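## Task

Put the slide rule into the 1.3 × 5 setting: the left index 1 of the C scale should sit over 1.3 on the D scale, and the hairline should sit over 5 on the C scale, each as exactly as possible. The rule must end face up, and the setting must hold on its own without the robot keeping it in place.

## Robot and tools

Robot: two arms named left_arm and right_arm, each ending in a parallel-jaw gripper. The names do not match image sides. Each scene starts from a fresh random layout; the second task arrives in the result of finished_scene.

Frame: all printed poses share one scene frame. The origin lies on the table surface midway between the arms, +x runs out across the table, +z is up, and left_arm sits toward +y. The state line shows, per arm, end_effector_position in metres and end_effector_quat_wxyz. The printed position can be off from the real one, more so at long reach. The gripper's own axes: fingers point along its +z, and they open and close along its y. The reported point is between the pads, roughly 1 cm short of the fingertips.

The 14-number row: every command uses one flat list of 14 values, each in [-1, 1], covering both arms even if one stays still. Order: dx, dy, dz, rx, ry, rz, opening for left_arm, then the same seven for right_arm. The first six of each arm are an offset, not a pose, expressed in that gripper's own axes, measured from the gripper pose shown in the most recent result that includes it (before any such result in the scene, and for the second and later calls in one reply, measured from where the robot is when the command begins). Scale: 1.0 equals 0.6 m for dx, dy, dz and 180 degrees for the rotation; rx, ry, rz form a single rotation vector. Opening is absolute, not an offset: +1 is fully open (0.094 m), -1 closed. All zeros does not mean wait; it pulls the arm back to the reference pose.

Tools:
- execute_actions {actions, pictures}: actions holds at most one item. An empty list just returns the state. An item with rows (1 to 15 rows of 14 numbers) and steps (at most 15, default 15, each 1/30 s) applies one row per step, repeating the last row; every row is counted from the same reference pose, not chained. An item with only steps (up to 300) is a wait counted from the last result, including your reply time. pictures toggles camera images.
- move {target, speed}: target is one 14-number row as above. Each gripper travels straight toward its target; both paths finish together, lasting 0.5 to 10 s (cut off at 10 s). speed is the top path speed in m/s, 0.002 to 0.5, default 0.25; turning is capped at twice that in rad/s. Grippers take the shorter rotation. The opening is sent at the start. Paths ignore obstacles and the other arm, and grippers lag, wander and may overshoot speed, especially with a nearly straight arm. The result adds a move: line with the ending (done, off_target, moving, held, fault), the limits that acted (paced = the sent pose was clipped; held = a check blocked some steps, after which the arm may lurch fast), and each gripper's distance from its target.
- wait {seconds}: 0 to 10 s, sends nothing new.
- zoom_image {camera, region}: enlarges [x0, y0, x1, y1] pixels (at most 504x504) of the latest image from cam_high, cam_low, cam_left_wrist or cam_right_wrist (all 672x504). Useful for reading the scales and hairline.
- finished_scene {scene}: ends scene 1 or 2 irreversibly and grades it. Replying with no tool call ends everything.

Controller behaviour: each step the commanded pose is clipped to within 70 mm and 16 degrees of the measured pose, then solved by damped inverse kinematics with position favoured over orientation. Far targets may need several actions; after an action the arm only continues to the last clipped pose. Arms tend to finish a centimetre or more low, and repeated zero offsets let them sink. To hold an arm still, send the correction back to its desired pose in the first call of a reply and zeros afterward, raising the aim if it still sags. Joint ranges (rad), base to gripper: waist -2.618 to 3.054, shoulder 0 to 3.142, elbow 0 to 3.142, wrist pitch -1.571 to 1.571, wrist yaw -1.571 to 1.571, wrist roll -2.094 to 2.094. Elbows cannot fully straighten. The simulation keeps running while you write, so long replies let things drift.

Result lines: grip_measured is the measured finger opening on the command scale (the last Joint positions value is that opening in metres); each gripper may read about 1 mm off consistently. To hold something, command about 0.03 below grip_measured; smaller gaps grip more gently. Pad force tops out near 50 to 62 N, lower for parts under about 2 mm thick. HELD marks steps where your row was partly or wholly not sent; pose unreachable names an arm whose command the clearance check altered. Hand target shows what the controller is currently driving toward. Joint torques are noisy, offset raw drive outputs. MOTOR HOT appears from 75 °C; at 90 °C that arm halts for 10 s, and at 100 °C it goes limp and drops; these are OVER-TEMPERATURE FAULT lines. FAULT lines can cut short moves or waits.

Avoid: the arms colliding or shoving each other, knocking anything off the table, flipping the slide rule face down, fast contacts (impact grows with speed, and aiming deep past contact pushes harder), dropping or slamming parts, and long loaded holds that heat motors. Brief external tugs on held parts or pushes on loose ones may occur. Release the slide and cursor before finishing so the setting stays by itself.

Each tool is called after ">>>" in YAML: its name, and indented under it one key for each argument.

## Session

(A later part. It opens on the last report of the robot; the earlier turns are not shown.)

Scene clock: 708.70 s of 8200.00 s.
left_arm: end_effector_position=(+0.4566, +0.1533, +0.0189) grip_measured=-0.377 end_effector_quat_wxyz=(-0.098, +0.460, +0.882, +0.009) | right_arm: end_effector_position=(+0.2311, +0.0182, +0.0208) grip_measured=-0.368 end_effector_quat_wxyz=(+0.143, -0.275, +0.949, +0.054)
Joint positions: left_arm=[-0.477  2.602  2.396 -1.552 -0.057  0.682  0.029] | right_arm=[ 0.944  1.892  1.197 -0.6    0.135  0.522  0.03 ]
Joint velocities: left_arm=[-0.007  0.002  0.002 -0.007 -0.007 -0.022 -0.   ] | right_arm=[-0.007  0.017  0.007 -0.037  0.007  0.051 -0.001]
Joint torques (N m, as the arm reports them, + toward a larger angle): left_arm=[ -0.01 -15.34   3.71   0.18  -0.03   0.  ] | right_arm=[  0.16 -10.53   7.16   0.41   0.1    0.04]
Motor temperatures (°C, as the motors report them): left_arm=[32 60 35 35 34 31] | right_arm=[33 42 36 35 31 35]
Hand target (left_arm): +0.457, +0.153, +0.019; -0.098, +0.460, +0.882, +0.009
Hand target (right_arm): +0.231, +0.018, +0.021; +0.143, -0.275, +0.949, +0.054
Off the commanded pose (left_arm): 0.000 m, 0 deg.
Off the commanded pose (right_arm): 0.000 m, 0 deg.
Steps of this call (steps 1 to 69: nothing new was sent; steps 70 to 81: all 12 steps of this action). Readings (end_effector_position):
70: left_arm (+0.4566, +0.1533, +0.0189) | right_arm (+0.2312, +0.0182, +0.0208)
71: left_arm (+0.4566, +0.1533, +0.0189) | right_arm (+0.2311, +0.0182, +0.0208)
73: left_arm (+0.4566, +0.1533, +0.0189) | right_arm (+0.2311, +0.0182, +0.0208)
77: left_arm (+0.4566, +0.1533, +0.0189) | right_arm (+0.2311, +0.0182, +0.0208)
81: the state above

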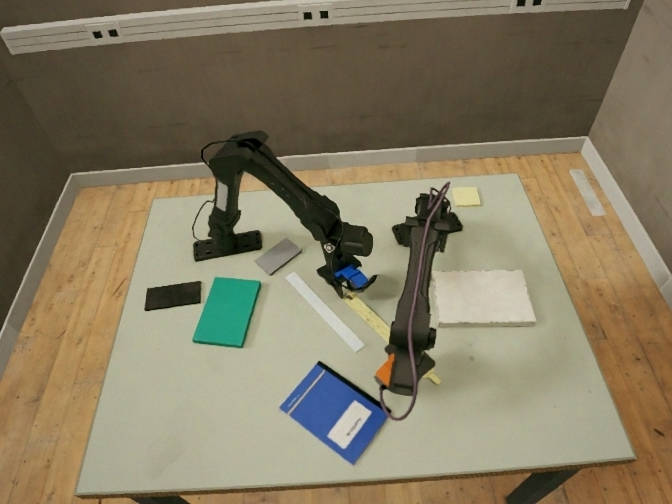

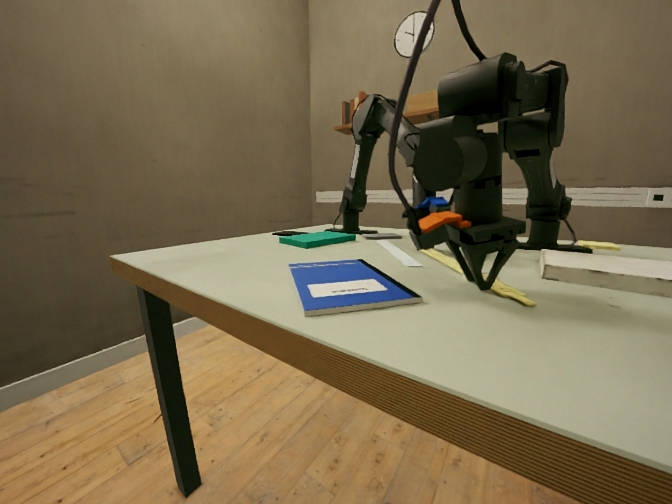

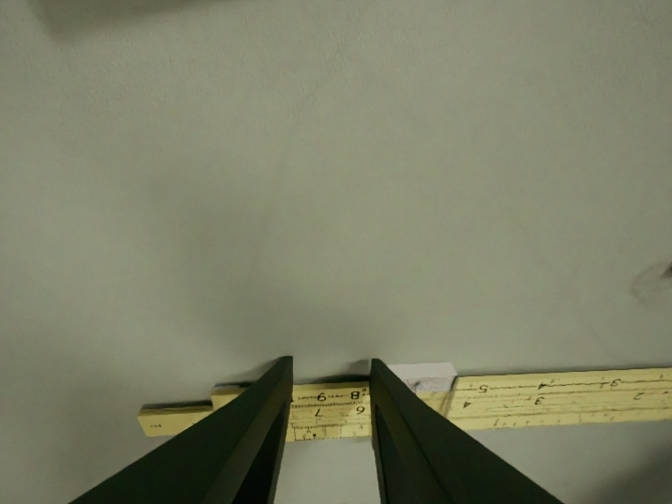

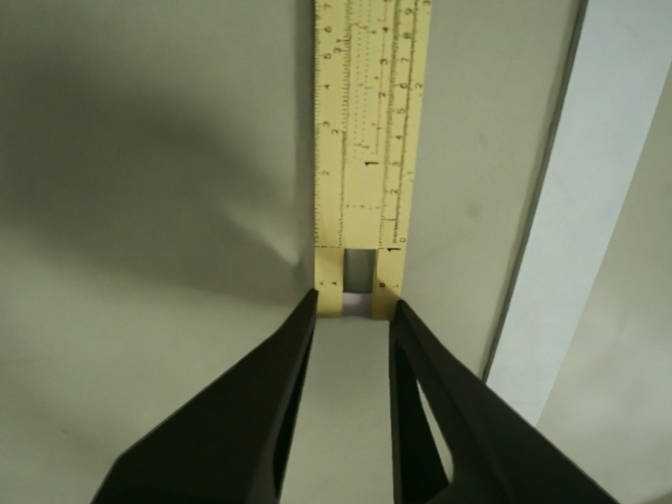

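>>> execute_actions:
  actions:
    - {"rows":[[0,0,0,0,0,0,-0.6,0,0,0,0,0,0,-0.41]],"steps":12}
  pictures: false

>>> move:
  target: [0,0,-0.07,0,0,0,-0.6,0,0,0,0,0,0,-0.41]
  speed: 0.1

Scene clock: 713.50 s of 8200.00 s.
left_arm: end_effector_position=(+0.4568, +0.1538, +0.0190) grip_measured=-0.598 end_effector_quat_wxyz=(-0.098, +0.460, +0.882, +0.010) | right_arm: end_effector_position=(+0.2311, +0.0182, +0.0208) grip_measured=-0.368 end_effector_quat_wxyz=(+0.143, -0.275, +0.949, +0.054)
Joint positions: left_arm=[-0.477  2.602  2.396 -1.552 -0.06   0.682  0.019] | right_arm=[ 0.944  1.892  1.197 -0.6    0.134  0.522  0.03 ]
Joint velocities: left_arm=[-0.007  0.002  0.007 -0.037 -0.007 -0.051 -0.001] | right_arm=[ 0.007 -0.007  0.002  0.095 -0.007 -0.051  0.   ]
Joint torques (N m, as the arm reports them, + toward a larger angle): left_arm=[  0.04 -15.15   3.72   0.2    0.03   0.  ] | right_arm=[  0.01 -10.43   7.06   0.4    0.08   0.  ]
Motor temperatures (°C, as the motors report them): left_arm=[32 60 35 35 34 31] | right_arm=[33 42 36 35 31 35]
Hand target (left_arm): +0.457, +0.153, +0.019; -0.098, +0.460, +0.882, +0.009
Hand target (right_arm): +0.231, +0.018, +0.021; +0.143, -0.275, +0.949, +0.054
Off the commanded pose (left_arm): 0.001 m, 0 deg.
Off the commanded pose (right_arm): 0.000 m, 0 deg.
Steps of this call (steps 1 to 90: nothing new was sent; then 1.40 s passed at rest; steps 91 to 102: all 12 steps of this action). Readings (end_effector_position):
91: left_arm (+0.4567, +0.1534, +0.0190) | right_arm (+0.2311, +0.0182, +0.0208)
92: left_arm (+0.4567, +0.1536, +0.0190) | right_arm (+0.2311, +0.0182, +0.0208)
94: left_arm (+0.4567, +0.1538, +0.0190) | right_arm (+0.2311, +0.0182, +0.0208)
98: left_arm (+0.4568, +0.1538, +0.0190) | right_arm (+0.2311, +0.0182, +0.0208)
102: the state above

Scene clock: 714.60 s of 8200.00 s.
left_arm: end_effector_position=(+0.4580, +0.1535, +0.0416) grip_measured=-0.598 end_effector_quat_wxyz=(-0.081, +0.461, +0.884, +0.014) | right_arm: end_effector_position=(+0.2307, +0.0184, +0.0207) grip_measured=-0.368 end_effector_quat_wxyz=(+0.142, -0.275, +0.949, +0.055)
Joint positions: left_arm=[-0.477  2.555  2.402 -1.57  -0.06   0.682  0.019] | right_arm=[ 0.944  1.892  1.197 -0.6    0.132  0.522  0.03 ]
Joint velocities: left_arm=[ 0.007 -0.002 -0.002 -0.037 -0.022 -0.022 -0.001] | right_arm=[-0.017 -0.002 -0.002  0.081  0.007 -0.007 -0.001]
Joint torques (N m, as the arm reports them, + toward a larger angle): left_arm=[ -0.32 -17.4    5.78   0.13   0.    -0.02] | right_arm=[ -0.04 -10.24   7.05   0.35   0.12  -0.05]
Motor temperatures (°C, as the motors report them): left_arm=[32 60 35 35 34 31] | right_arm=[33 42 36 35 31 35]
Hand target (left_arm): +0.463, +0.150, +0.060; -0.059, +0.462, +0.885, +0.019
Hand target (right_arm): +0.231, +0.018, +0.021; +0.143, -0.275, +0.949, +0.054
Off the commanded pose (left_arm): 0.020 m, 2 deg.
Off the commanded pose (right_arm): 0.000 m, 0 deg.
joint sent to its limit (left arm) — the command would take joint 4 (wrist pitch) past its lower limit, so that joint was sent only as far as its limit.
move: off_target (left_arm)

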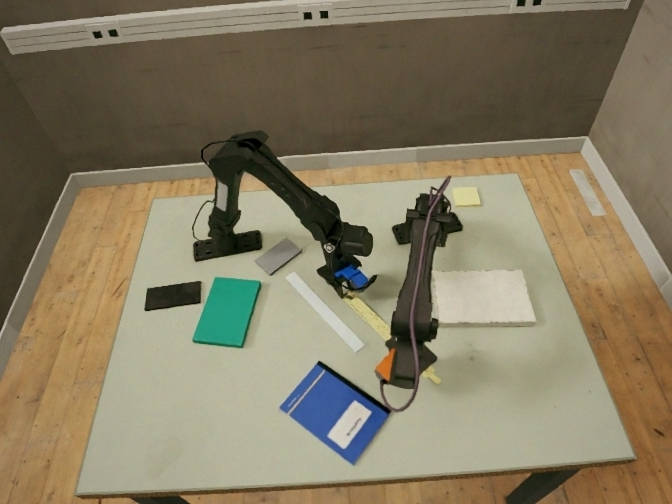

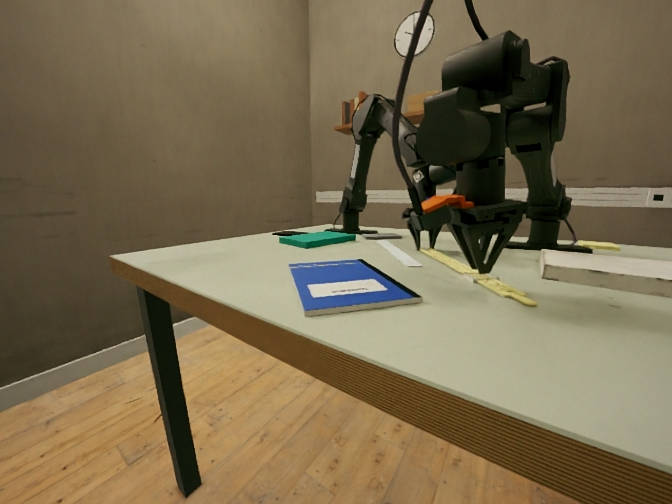

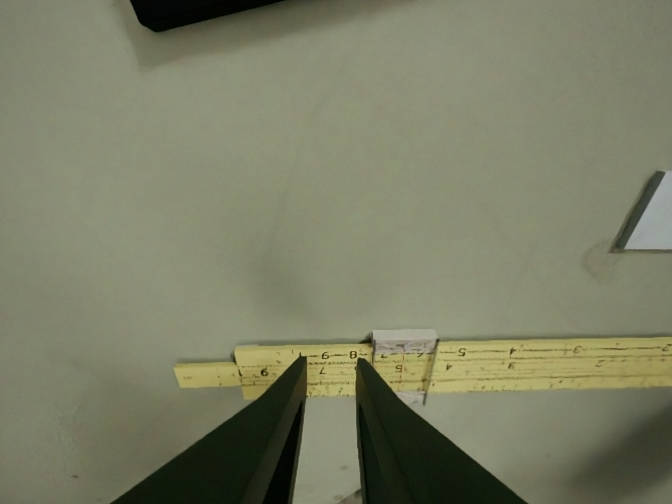

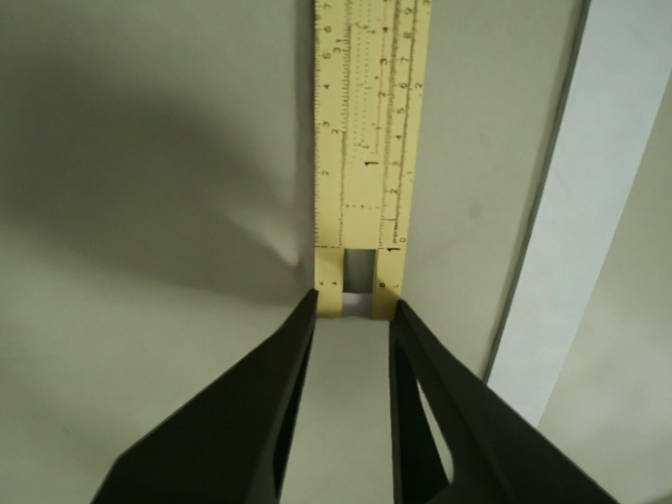

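>>> execute_actions:
  actions: []

Scene clock: 722.23 s of 8200.00 s.
left_arm: end_effector_position=(+0.4580, +0.1535, +0.0416) grip_measured=-0.598 end_effector_quat_wxyz=(-0.081, +0.461, +0.884, +0.014) | right_arm: end_effector_position=(+0.2307, +0.0184, +0.0207) grip_measured=-0.368 end_effector_quat_wxyz=(+0.142, -0.275, +0.949, +0.055)
Joint positions: left_arm=[-0.477  2.555  2.402 -1.57  -0.06   0.682  0.019] | right_arm=[ 0.944  1.892  1.197 -0.6    0.132  0.522  0.03 ]
Joint velocities: left_arm=[-0.017  0.012  0.002  0.007  0.007 -0.007 -0.001] | right_arm=[-0.007  0.012  0.002 -0.007 -0.022  0.051  0.   ]
Joint torques (N m, as the arm reports them, + toward a larger angle): left_arm=[ -0.29 -17.41   5.79   0.14  -0.03  -0.03] | right_arm=[ -0.17 -10.52   7.12   0.4    0.11  -0.02]
Motor temperatures (°C, as the motors report them): left_arm=[32 61 36 35 34 31] | right_arm=[33 42 36 35 31 35]
Hand target (left_arm): +0.463, +0.150, +0.060; -0.059, +0.462, +0.885, +0.019
Hand target (right_arm): +0.231, +0.018, +0.021; +0.143, -0.275, +0.949, +0.054
Off the commanded pose (left_arm): 0.020 m, 2 deg.
Off the commanded pose (right_arm): 0.000 m, 0 deg.
Steps of this call (steps 1 to 90: nothing new was sent; then 4.63 s passed at rest). Readings (end_effector_position):
1: left_arm (+0.4580, +0.1535, +0.0416) | right_arm (+0.2307, +0.0184, +0.0207)
2: left_arm (+0.4580, +0.1535, +0.0416) | right_arm (+0.2307, +0.0184, +0.0207)
4: left_arm (+0.4580, +0.1535, +0.0416) | right_arm (+0.2307, +0.0184, +0.0207)
8: left_arm (+0.4580, +0.1535, +0.0416) | right_arm (+0.2307, +0.0184, +0.0207)
90: the state above

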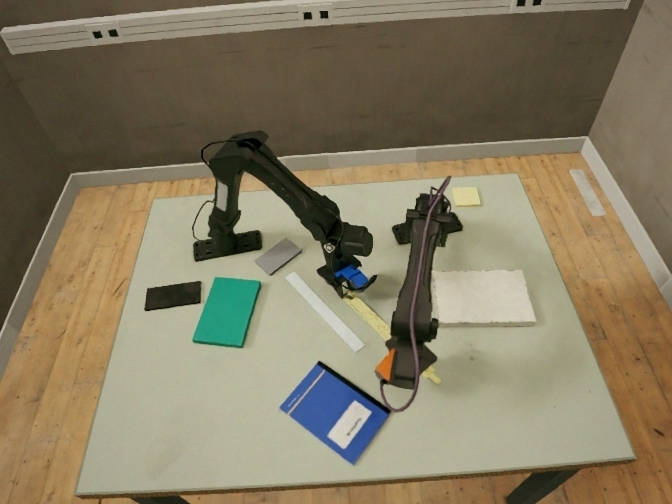

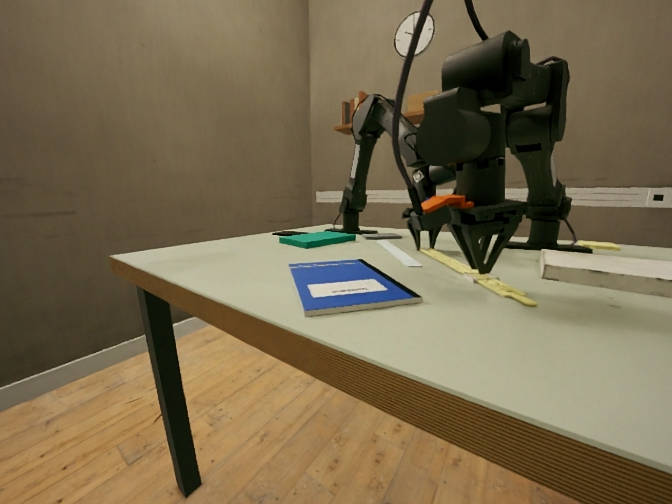

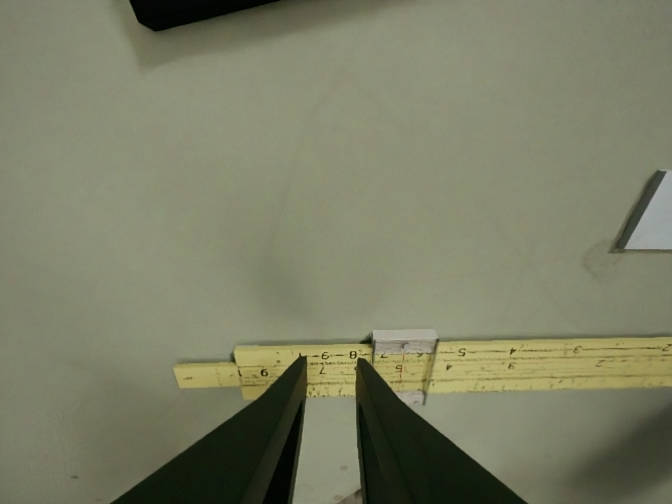

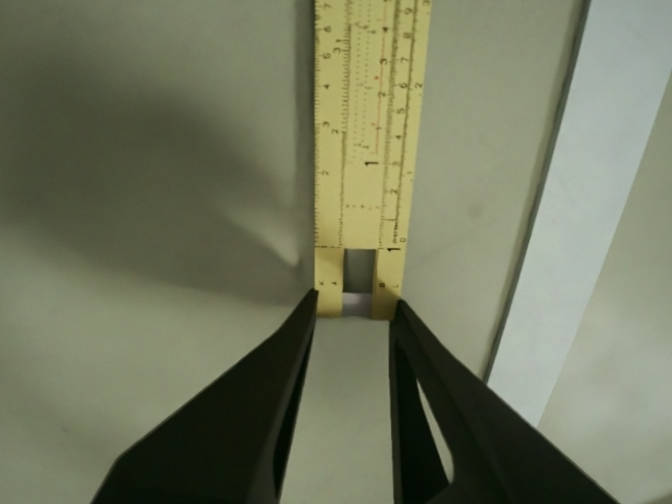

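>>> move:
  target: [0.08,-0.05,-0.035,0,0,0,-0.6,0,0,0,0,0,0,-0.41]
  speed: 0.1

>>> zoom_image:
  camera: "cam_left_wrist"
  region: [280,240,400,330]

Scene clock: 726.00 s of 8200.00 s.
left_arm: end_effector_position=(+0.4048, +0.1684, +0.0618) grip_measured=-0.598 end_effector_quat_wxyz=(-0.096, +0.462, +0.882, +0.011) | right_arm: end_effector_position=(+0.2307, +0.0184, +0.0207) grip_measured=-0.368 end_effector_quat_wxyz=(+0.142, -0.275, +0.949, +0.055)
Joint positions: left_arm=[-0.477  2.28   1.987 -1.462 -0.06   0.686  0.019] | right_arm=[ 0.944  1.892  1.197 -0.6    0.132  0.522  0.03 ]
Joint velocities: left_arm=[ 0.002 -0.022 -0.012  0.051 -0.022  0.022  0.   ] | right_arm=[-0.017 -0.012 -0.002  0.051  0.051 -0.007 -0.   ]
Joint torques (N m, as the arm reports them, + toward a larger angle): left_arm=[  1.2  -15.49   3.2    0.27  -0.07   0.05] | right_arm=[ -0.06 -10.45   7.06   0.41   0.09   0.  ]
Motor temperatures (°C, as the motors report them): left_arm=[32 61 36 35 34 31] | right_arm=[33 42 36 35 31 35]
Hand target (left_arm): +0.408, +0.173, +0.071; -0.081, +0.461, +0.884, +0.014
Hand target (right_arm): +0.231, +0.018, +0.021; +0.142, -0.275, +0.949, +0.055
Off the commanded pose (left_arm): 0.011 m, 2 deg.
Off the commanded pose (right_arm): 0.000 m, 0 deg.
move: off_target (left_arm)

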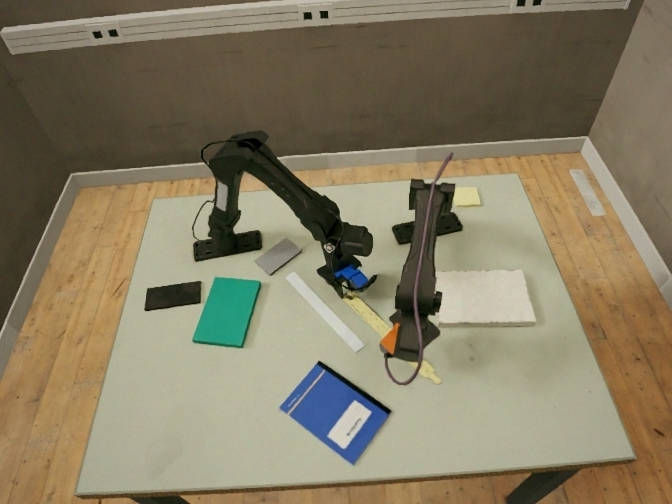

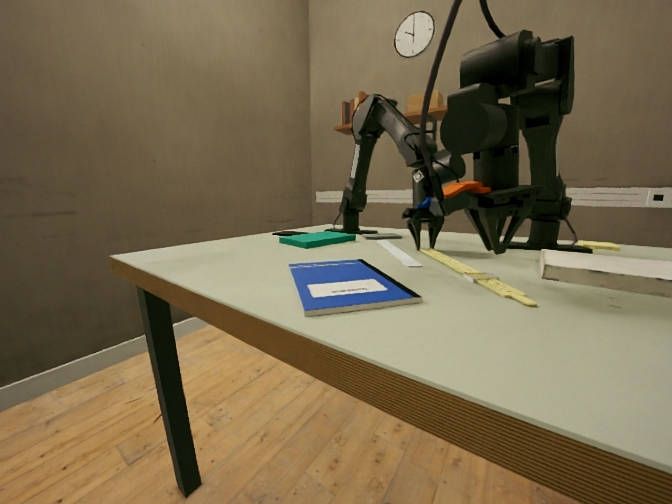

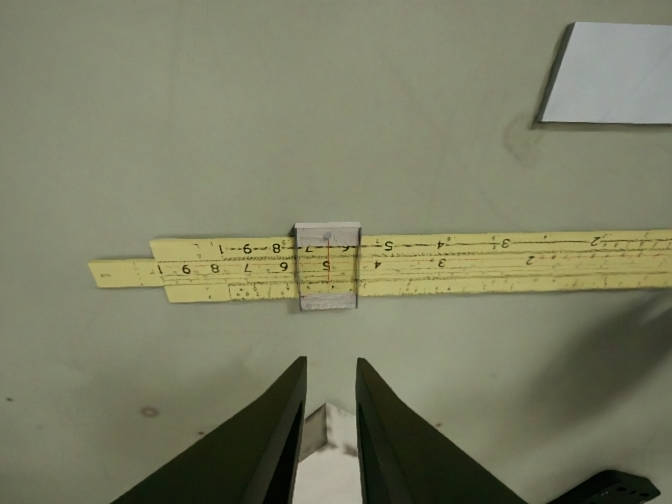

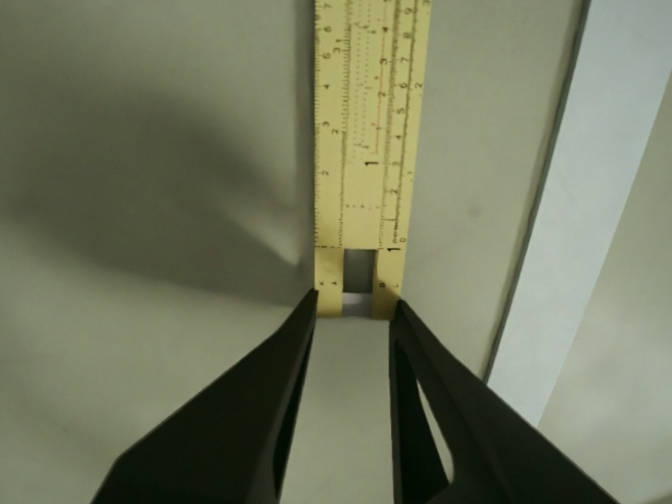

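Region (280, 240, 400, 330) of cam_left_wrist's 672x504 image, scaled by 4.200, with more detail than that image has; it fills the top 378 rows of this view, and the rest is white.

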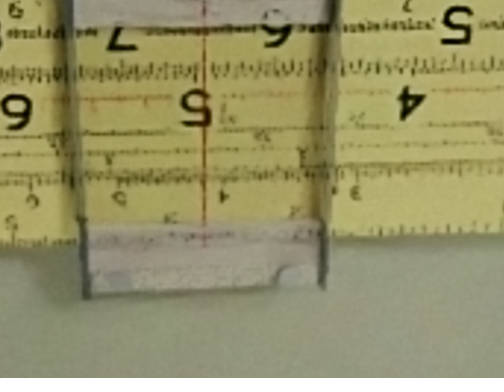

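>>> zoom_image:
  camera: "cam_left_wrist"
  region: [300,240,360,285]

Region (300, 240, 360, 285) of cam_left_wrist's 672x504 image, scaled by 8.400, with more detail than that image has; it fills the top 378 rows of this view, and the rest is white.

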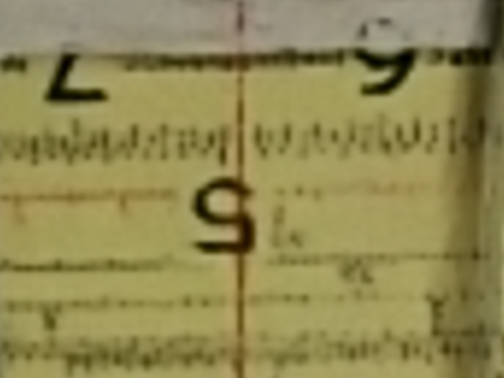

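>>> move:
  target: [-0.07,-0.053,0,0,0,0,-0.6,0,0,0,0,0,0,-0.41]
  speed: 0.1

Scene clock: 740.80 s of 8200.00 s.
left_arm: end_effector_position=(+0.4003, +0.1191, +0.0497) grip_measured=-0.598 end_effector_quat_wxyz=(-0.104, +0.466, +0.879, +0.012) | right_arm: end_effector_position=(+0.2307, +0.0184, +0.0207) grip_measured=-0.368 end_effector_quat_wxyz=(+0.142, -0.275, +0.949, +0.055)
Joint positions: left_arm=[-0.59   2.361  2.074 -1.49  -0.045  0.583  0.019] | right_arm=[ 0.944  1.892  1.197 -0.6    0.132  0.522  0.03 ]
Joint velocities: left_arm=[ 0.012 -0.027  0.017 -0.007  0.007  0.007 -0.001] | right_arm=[ 0.007  0.007 -0.022  0.022 -0.022 -0.007  0.   ]
Joint torques (N m, as the arm reports them, + toward a larger angle): left_arm=[ -0.13 -14.11   5.7    0.02   0.06  -0.1 ] | right_arm=[  0.07 -10.46   7.09   0.41   0.08  -0.04]
Motor temperatures (°C, as the motors report them): left_arm=[32 61 36 35 34 31] | right_arm=[33 42 36 35 31 35]
Hand target (left_arm): +0.403, +0.116, +0.057; -0.095, +0.462, +0.882, +0.011
Hand target (right_arm): +0.231, +0.018, +0.021; +0.142, -0.275, +0.949, +0.055
Off the commanded pose (left_arm): 0.008 m, 1 deg.
Off the commanded pose (right_arm): 0.000 m, 0 deg.
After step 90, 10.87 s passed at rest.
move: done

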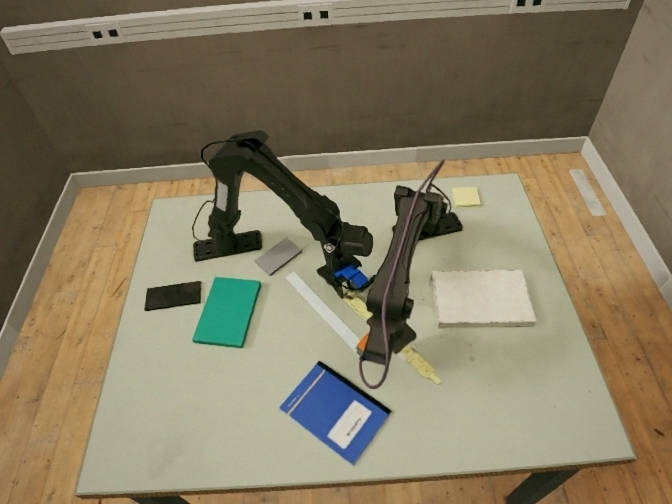

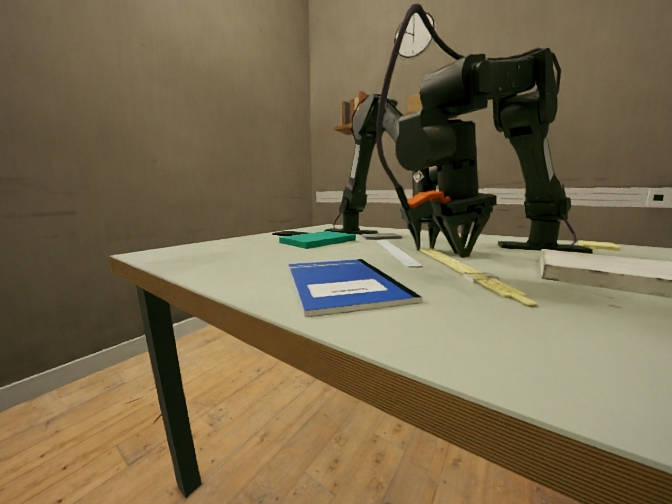

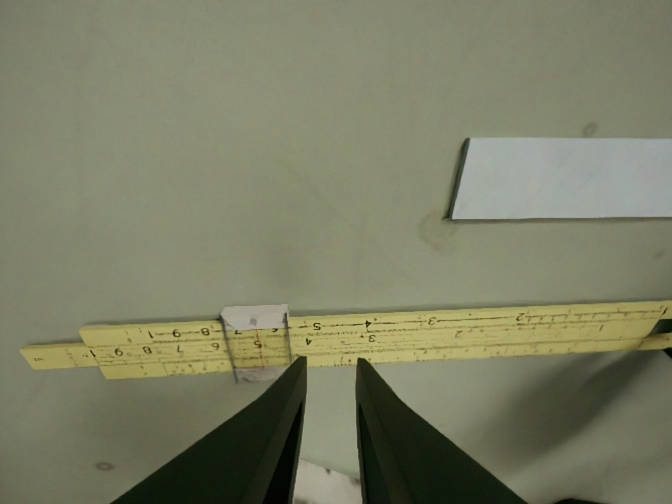

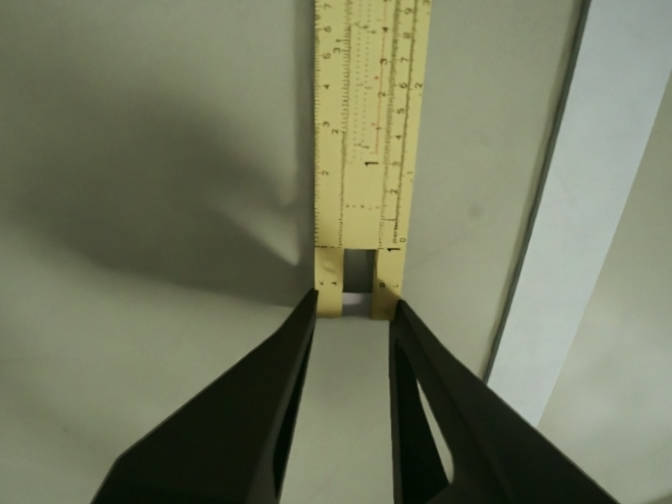

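>>> move:
  target: [-0.003,-0.006,0.022,0,0,0,-0.6,0,0,0,0,0,0,-0.41]
  speed: 0.05

Scene clock: 748.93 s of 8200.00 s.
left_arm: end_effector_position=(+0.3960, +0.1208, +0.0347) grip_measured=-0.598 end_effector_quat_wxyz=(-0.111, +0.464, +0.879, +0.012) | right_arm: end_effector_position=(+0.2307, +0.0184, +0.0207) grip_measured=-0.368 end_effector_quat_wxyz=(+0.142, -0.275, +0.949, +0.055)
Joint positions: left_arm=[-0.59   2.361  2.011 -1.441 -0.045  0.581  0.019] | right_arm=[ 0.944  1.892  1.197 -0.6    0.132  0.522  0.03 ]
Joint velocities: left_arm=[ 0.002 -0.002  0.002 -0.037  0.022  0.037  0.001] | right_arm=[ 0.007 -0.007  0.007  0.037  0.051 -0.007  0.001]
Joint torques (N m, as the arm reports them, + toward a larger angle): left_arm=[ -0.8  -14.64   3.12   0.13   0.    -0.07] | right_arm=[  0.37 -10.72   6.73   0.37   0.11   0.01]
Motor temperatures (°C, as the motors report them): left_arm=[32 60 36 35 34 31] | right_arm=[33 42 36 35 31 35]
Hand target (left_arm): +0.396, +0.117, +0.037; -0.104, +0.465, +0.879, +0.012
Hand target (right_arm): +0.231, +0.018, +0.021; +0.142, -0.275, +0.949, +0.055
Off the commanded pose (left_arm): 0.004 m, 1 deg.
Off the commanded pose (right_arm): 0.000 m, 0 deg.
After step 90, 4.27 s passed at rest.
move: done

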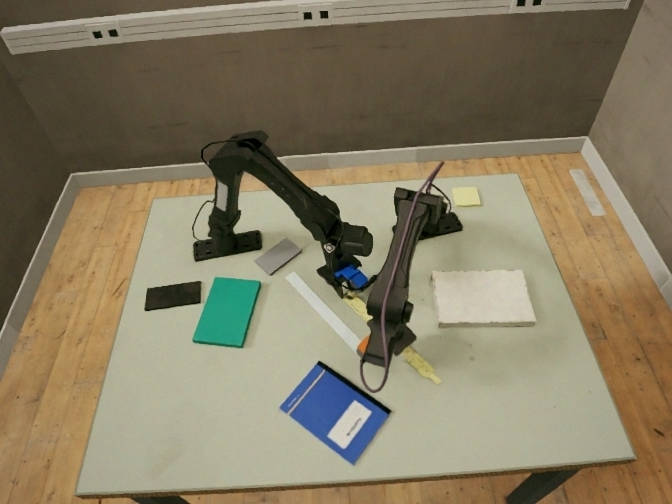

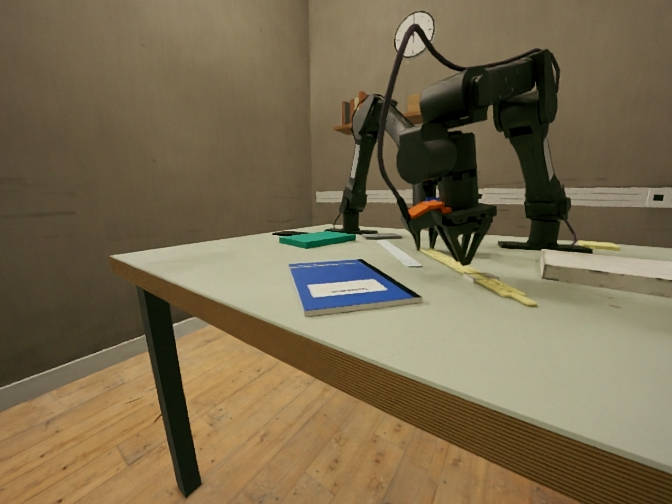

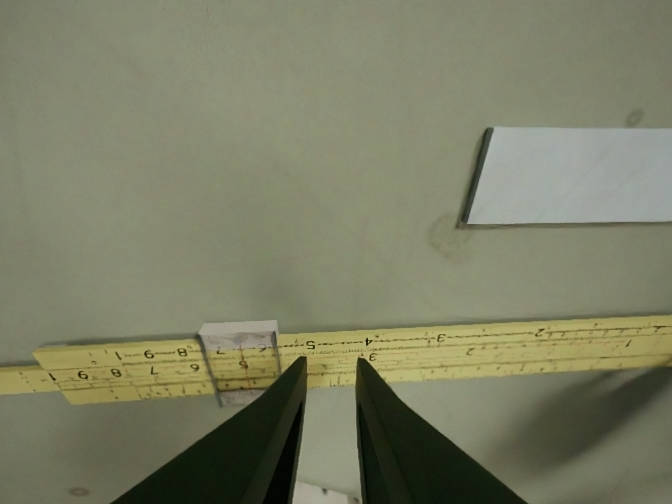

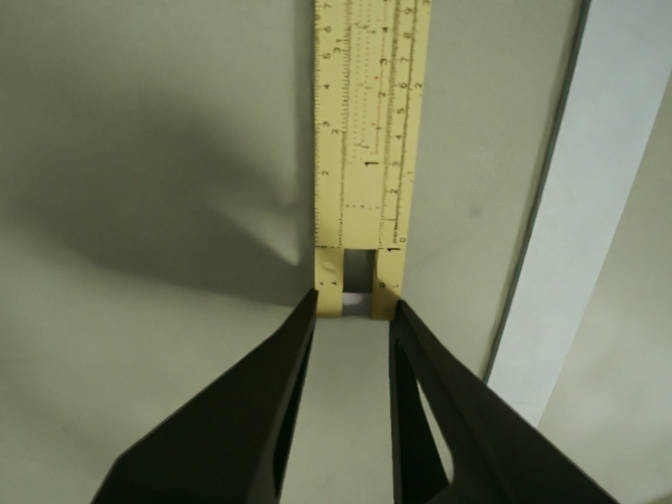

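>>> move:
  target: [-0.017,0.008,0.0,0,0,0,-0.6,0,0,0,0,0,0,-0.41]
  speed: 0.05

Scene clock: 760.03 s of 8200.00 s.
left_arm: end_effector_position=(+0.4021, +0.1183, +0.0247) grip_measured=-0.598 end_effector_quat_wxyz=(-0.119, +0.464, +0.878, +0.011) | right_arm: end_effector_position=(+0.2307, +0.0184, +0.0207) grip_measured=-0.368 end_effector_quat_wxyz=(+0.142, -0.275, +0.949, +0.055)
Joint positions: left_arm=[-0.59   2.42   2.072 -1.459 -0.045  0.581  0.019] | right_arm=[ 0.944  1.892  1.197 -0.6    0.132  0.522  0.03 ]
Joint velocities: left_arm=[ 0.012  0.007 -0.027 -0.037  0.022 -0.037 -0.   ] | right_arm=[ 0.007 -0.007  0.012 -0.007 -0.066  0.007 -0.001]
Joint torques (N m, as the arm reports them, + toward a larger angle): left_arm=[ -0.24 -14.43   5.64  -0.07  -0.02  -0.06] | right_arm=[  0.12 -10.6    7.07   0.37   0.07   0.02]
Motor temperatures (°C, as the motors report them): left_arm=[32 60 36 35 34 31] | right_arm=[33 42 36 35 31 35]
Hand target (left_arm): +0.405, +0.115, +0.032; -0.111, +0.464, +0.879, +0.012
Hand target (right_arm): +0.231, +0.018, +0.021; +0.142, -0.275, +0.949, +0.055
Off the commanded pose (left_arm): 0.009 m, 1 deg.
Off the commanded pose (right_arm): 0.000 m, 0 deg.
After step 90, 7.33 s passed at rest.
move: done

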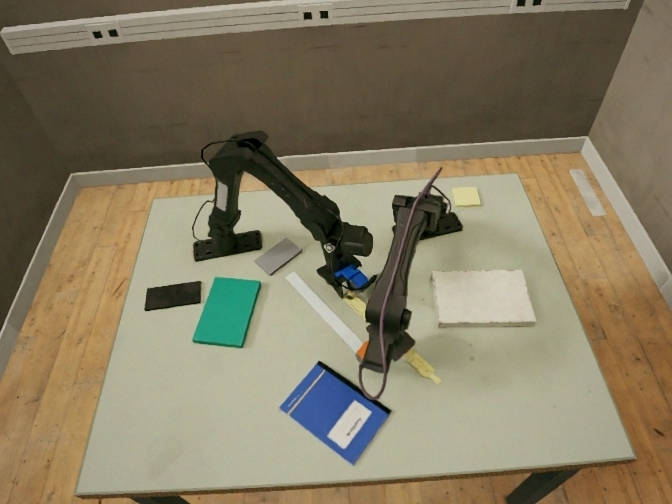

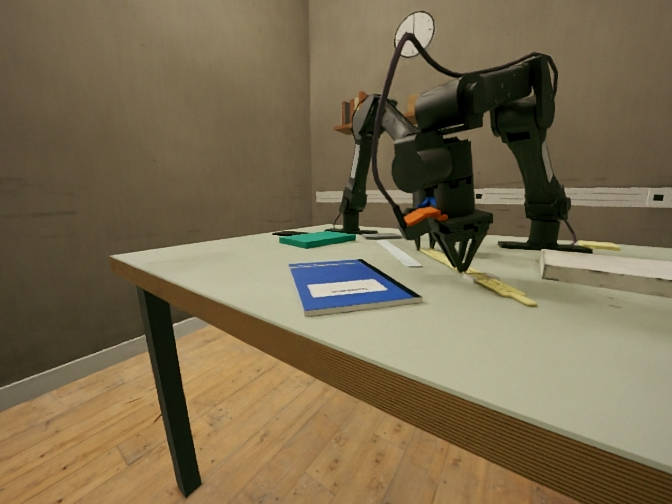

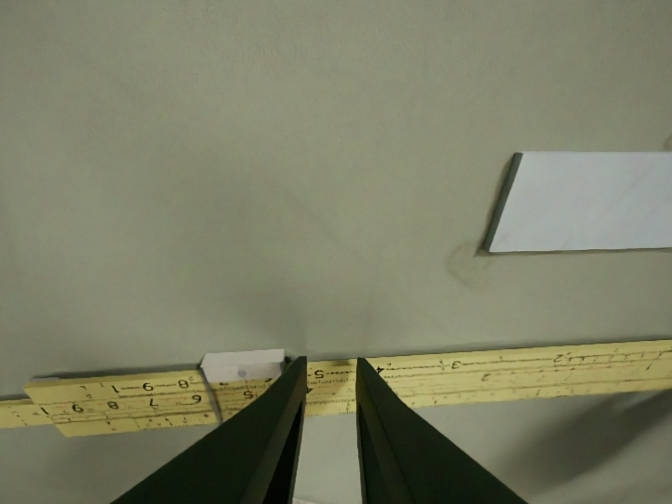

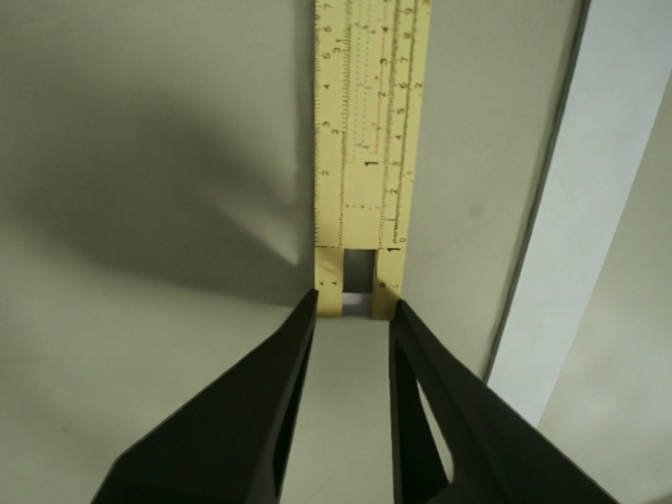

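>>> move:
  target: [-0.008,0,0.012,0,0,0,-0.6,0,0,0,0,0,0,-0.41]
  speed: 0.03

Scene clock: 763.80 s of 8200.00 s.
left_arm: end_effector_position=(+0.4010, +0.1188, +0.0211) grip_measured=-0.598 end_effector_quat_wxyz=(-0.125, +0.464, +0.877, +0.011) | right_arm: end_effector_position=(+0.2306, +0.0185, +0.0207) grip_measured=-0.368 end_effector_quat_wxyz=(+0.142, -0.275, +0.949, +0.055)
Joint positions: left_arm=[-0.59   2.429  2.072 -1.461 -0.045  0.581  0.019] | right_arm=[ 0.944  1.892  1.197 -0.6    0.132  0.522  0.03 ]
Joint velocities: left_arm=[-0.002  0.002  0.007  0.007  0.007 -0.007 -0.   ] | right_arm=[ 0.007  0.002 -0.012 -0.022 -0.037 -0.051 -0.001]
Joint torques (N m, as the arm reports them, + toward a larger angle): left_arm=[ -0.48 -13.69   3.41   0.23  -0.03  -0.08] | right_arm=[ -0.02 -10.46   7.2    0.45   0.08   0.01]
Motor temperatures (°C, as the motors report them): left_arm=[32 59 36 35 34 31] | right_arm=[33 42 36 35 31 35]
Hand target (left_arm): +0.403, +0.115, +0.017; -0.120, +0.464, +0.878, +0.011
Hand target (right_arm): +0.231, +0.018, +0.021; +0.142, -0.275, +0.949, +0.055
Off the commanded pose (left_arm): 0.006 m, 1 deg.
Off the commanded pose (right_arm): 0.000 m, 0 deg.
After step 90, 0.07 s passed at rest.
move: done

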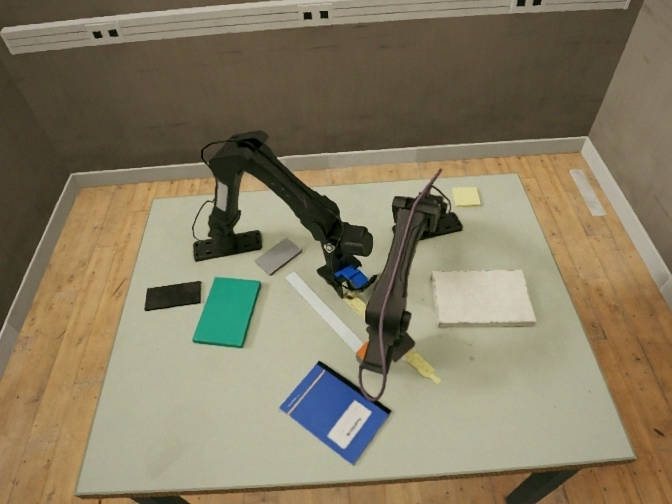

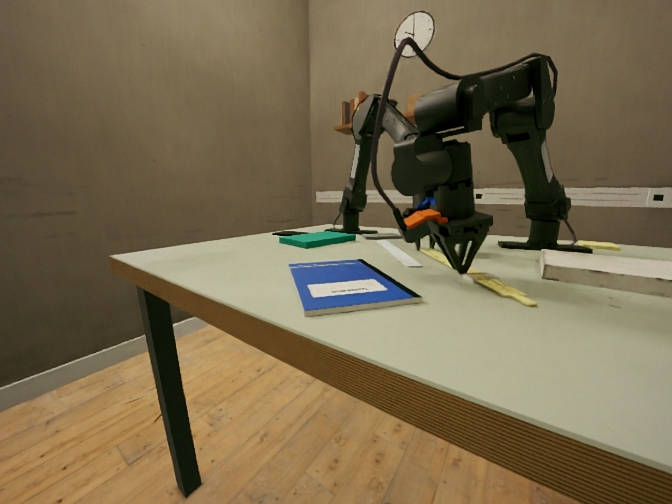

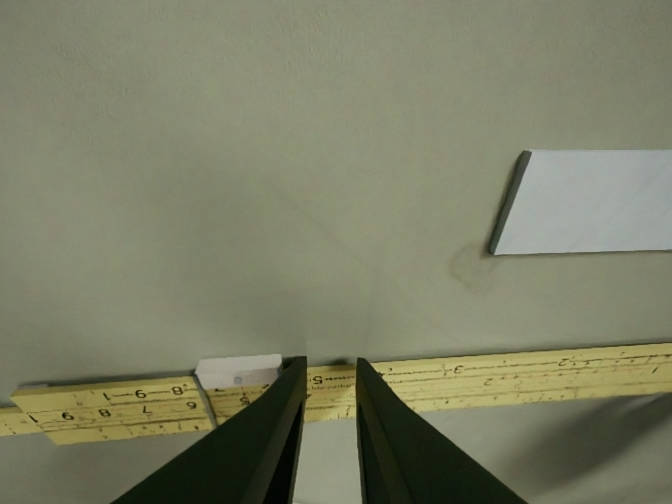

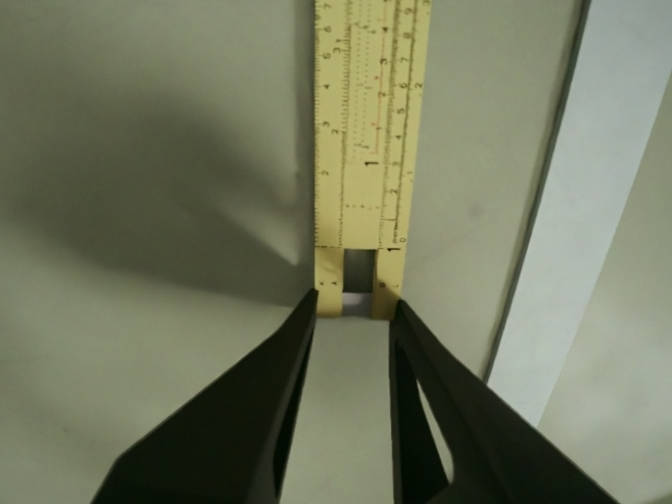

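>>> move:
  target: [0,0,0.003,0,0,0,-0.42,0,0,0,0,0,0,-0.41]
  speed: 0.03

>>> zoom_image:
  camera: "cam_left_wrist"
  region: [160,330,320,450]

Scene clock: 769.37 s of 8200.00 s.
left_arm: end_effector_position=(+0.3996, +0.1181, +0.0213) grip_measured=-0.422 end_effector_quat_wxyz=(-0.127, +0.463, +0.877, +0.007) | right_arm: end_effector_position=(+0.2306, +0.0185, +0.0207) grip_measured=-0.368 end_effector_quat_wxyz=(+0.142, -0.275, +0.949, +0.055)
Joint positions: left_arm=[-0.59   2.429  2.072 -1.465 -0.039  0.581  0.027] | right_arm=[ 0.944  1.892  1.197 -0.6    0.132  0.522  0.03 ]
Joint velocities: left_arm=[-0.007 -0.017 -0.002 -0.022  0.022  0.022 -0.001] | right_arm=[-0.007  0.002  0.017 -0.037  0.022 -0.022  0.   ]
Joint torques (N m, as the arm reports them, + toward a larger angle): left_arm=[ -0.01 -14.27   3.02   0.14  -0.1   -0.01] | right_arm=[  0.05 -10.62   7.04   0.38   0.09  -0.01]
Motor temperatures (°C, as the motors report them): left_arm=[32 59 36 35 34 31] | right_arm=[33 42 36 35 31 35]
Hand target (left_arm): +0.401, +0.119, +0.019; -0.125, +0.464, +0.877, +0.011
Hand target (right_arm): +0.231, +0.018, +0.021; +0.142, -0.275, +0.949, +0.055
Off the commanded pose (left_arm): 0.002 m, 0 deg.
Off the commanded pose (right_arm): 0.000 m, 0 deg.
After step 90, 1.87 s passed at rest.
move: done

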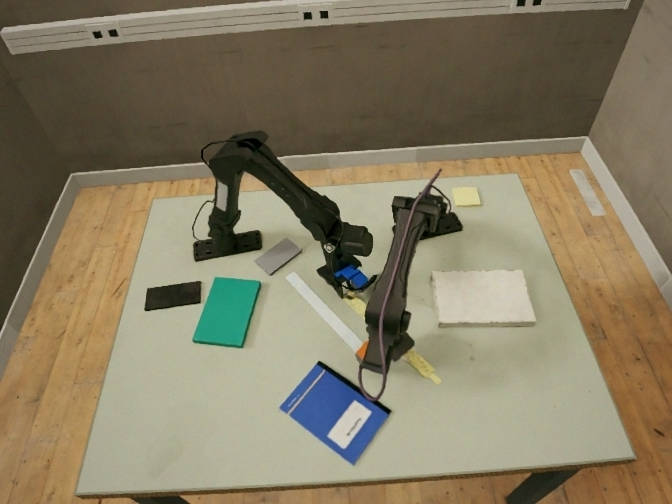

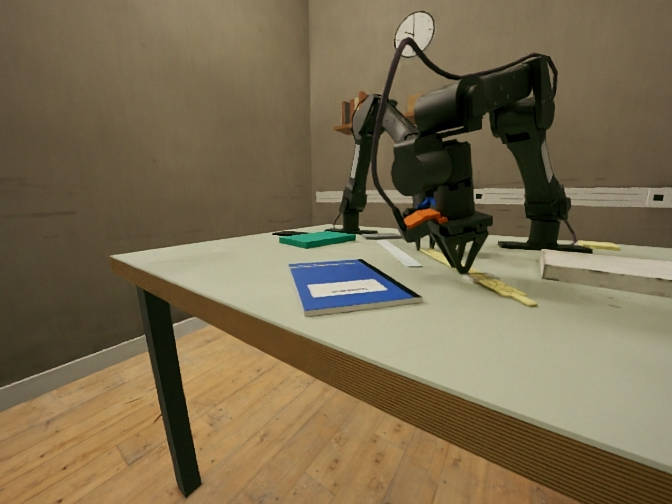

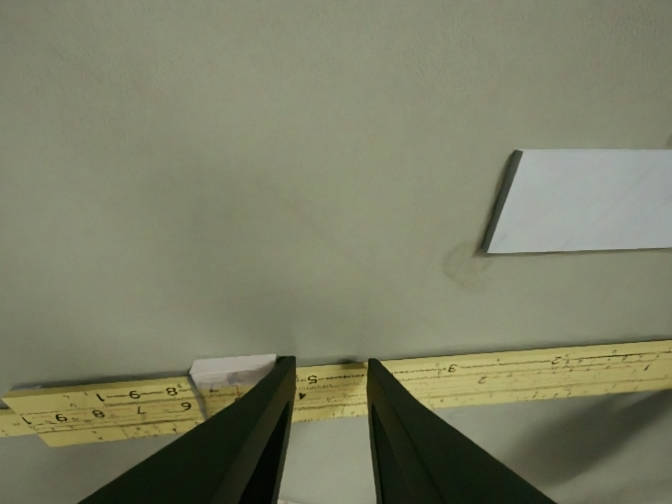

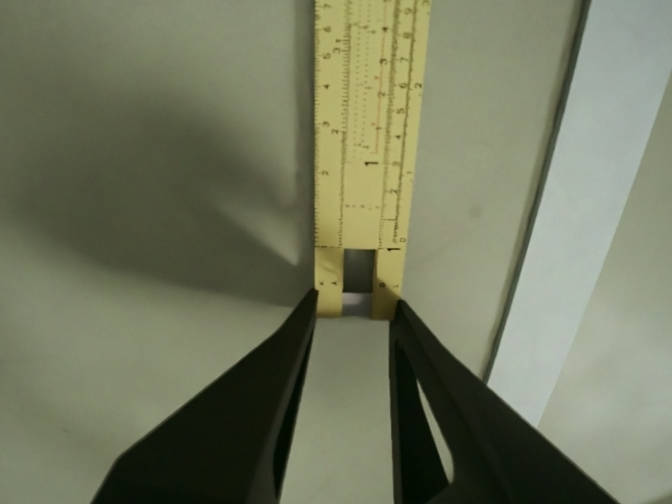

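Region (160, 330, 320, 450) of cam_left_wrist's 672x504 image, scaled by 3.150, with more detail than that image has; it fills the top 378 rows of this view, and the rest is white.

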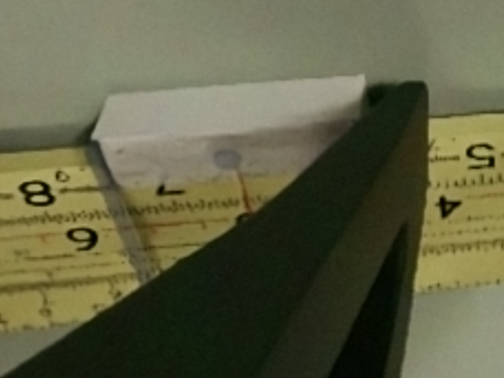

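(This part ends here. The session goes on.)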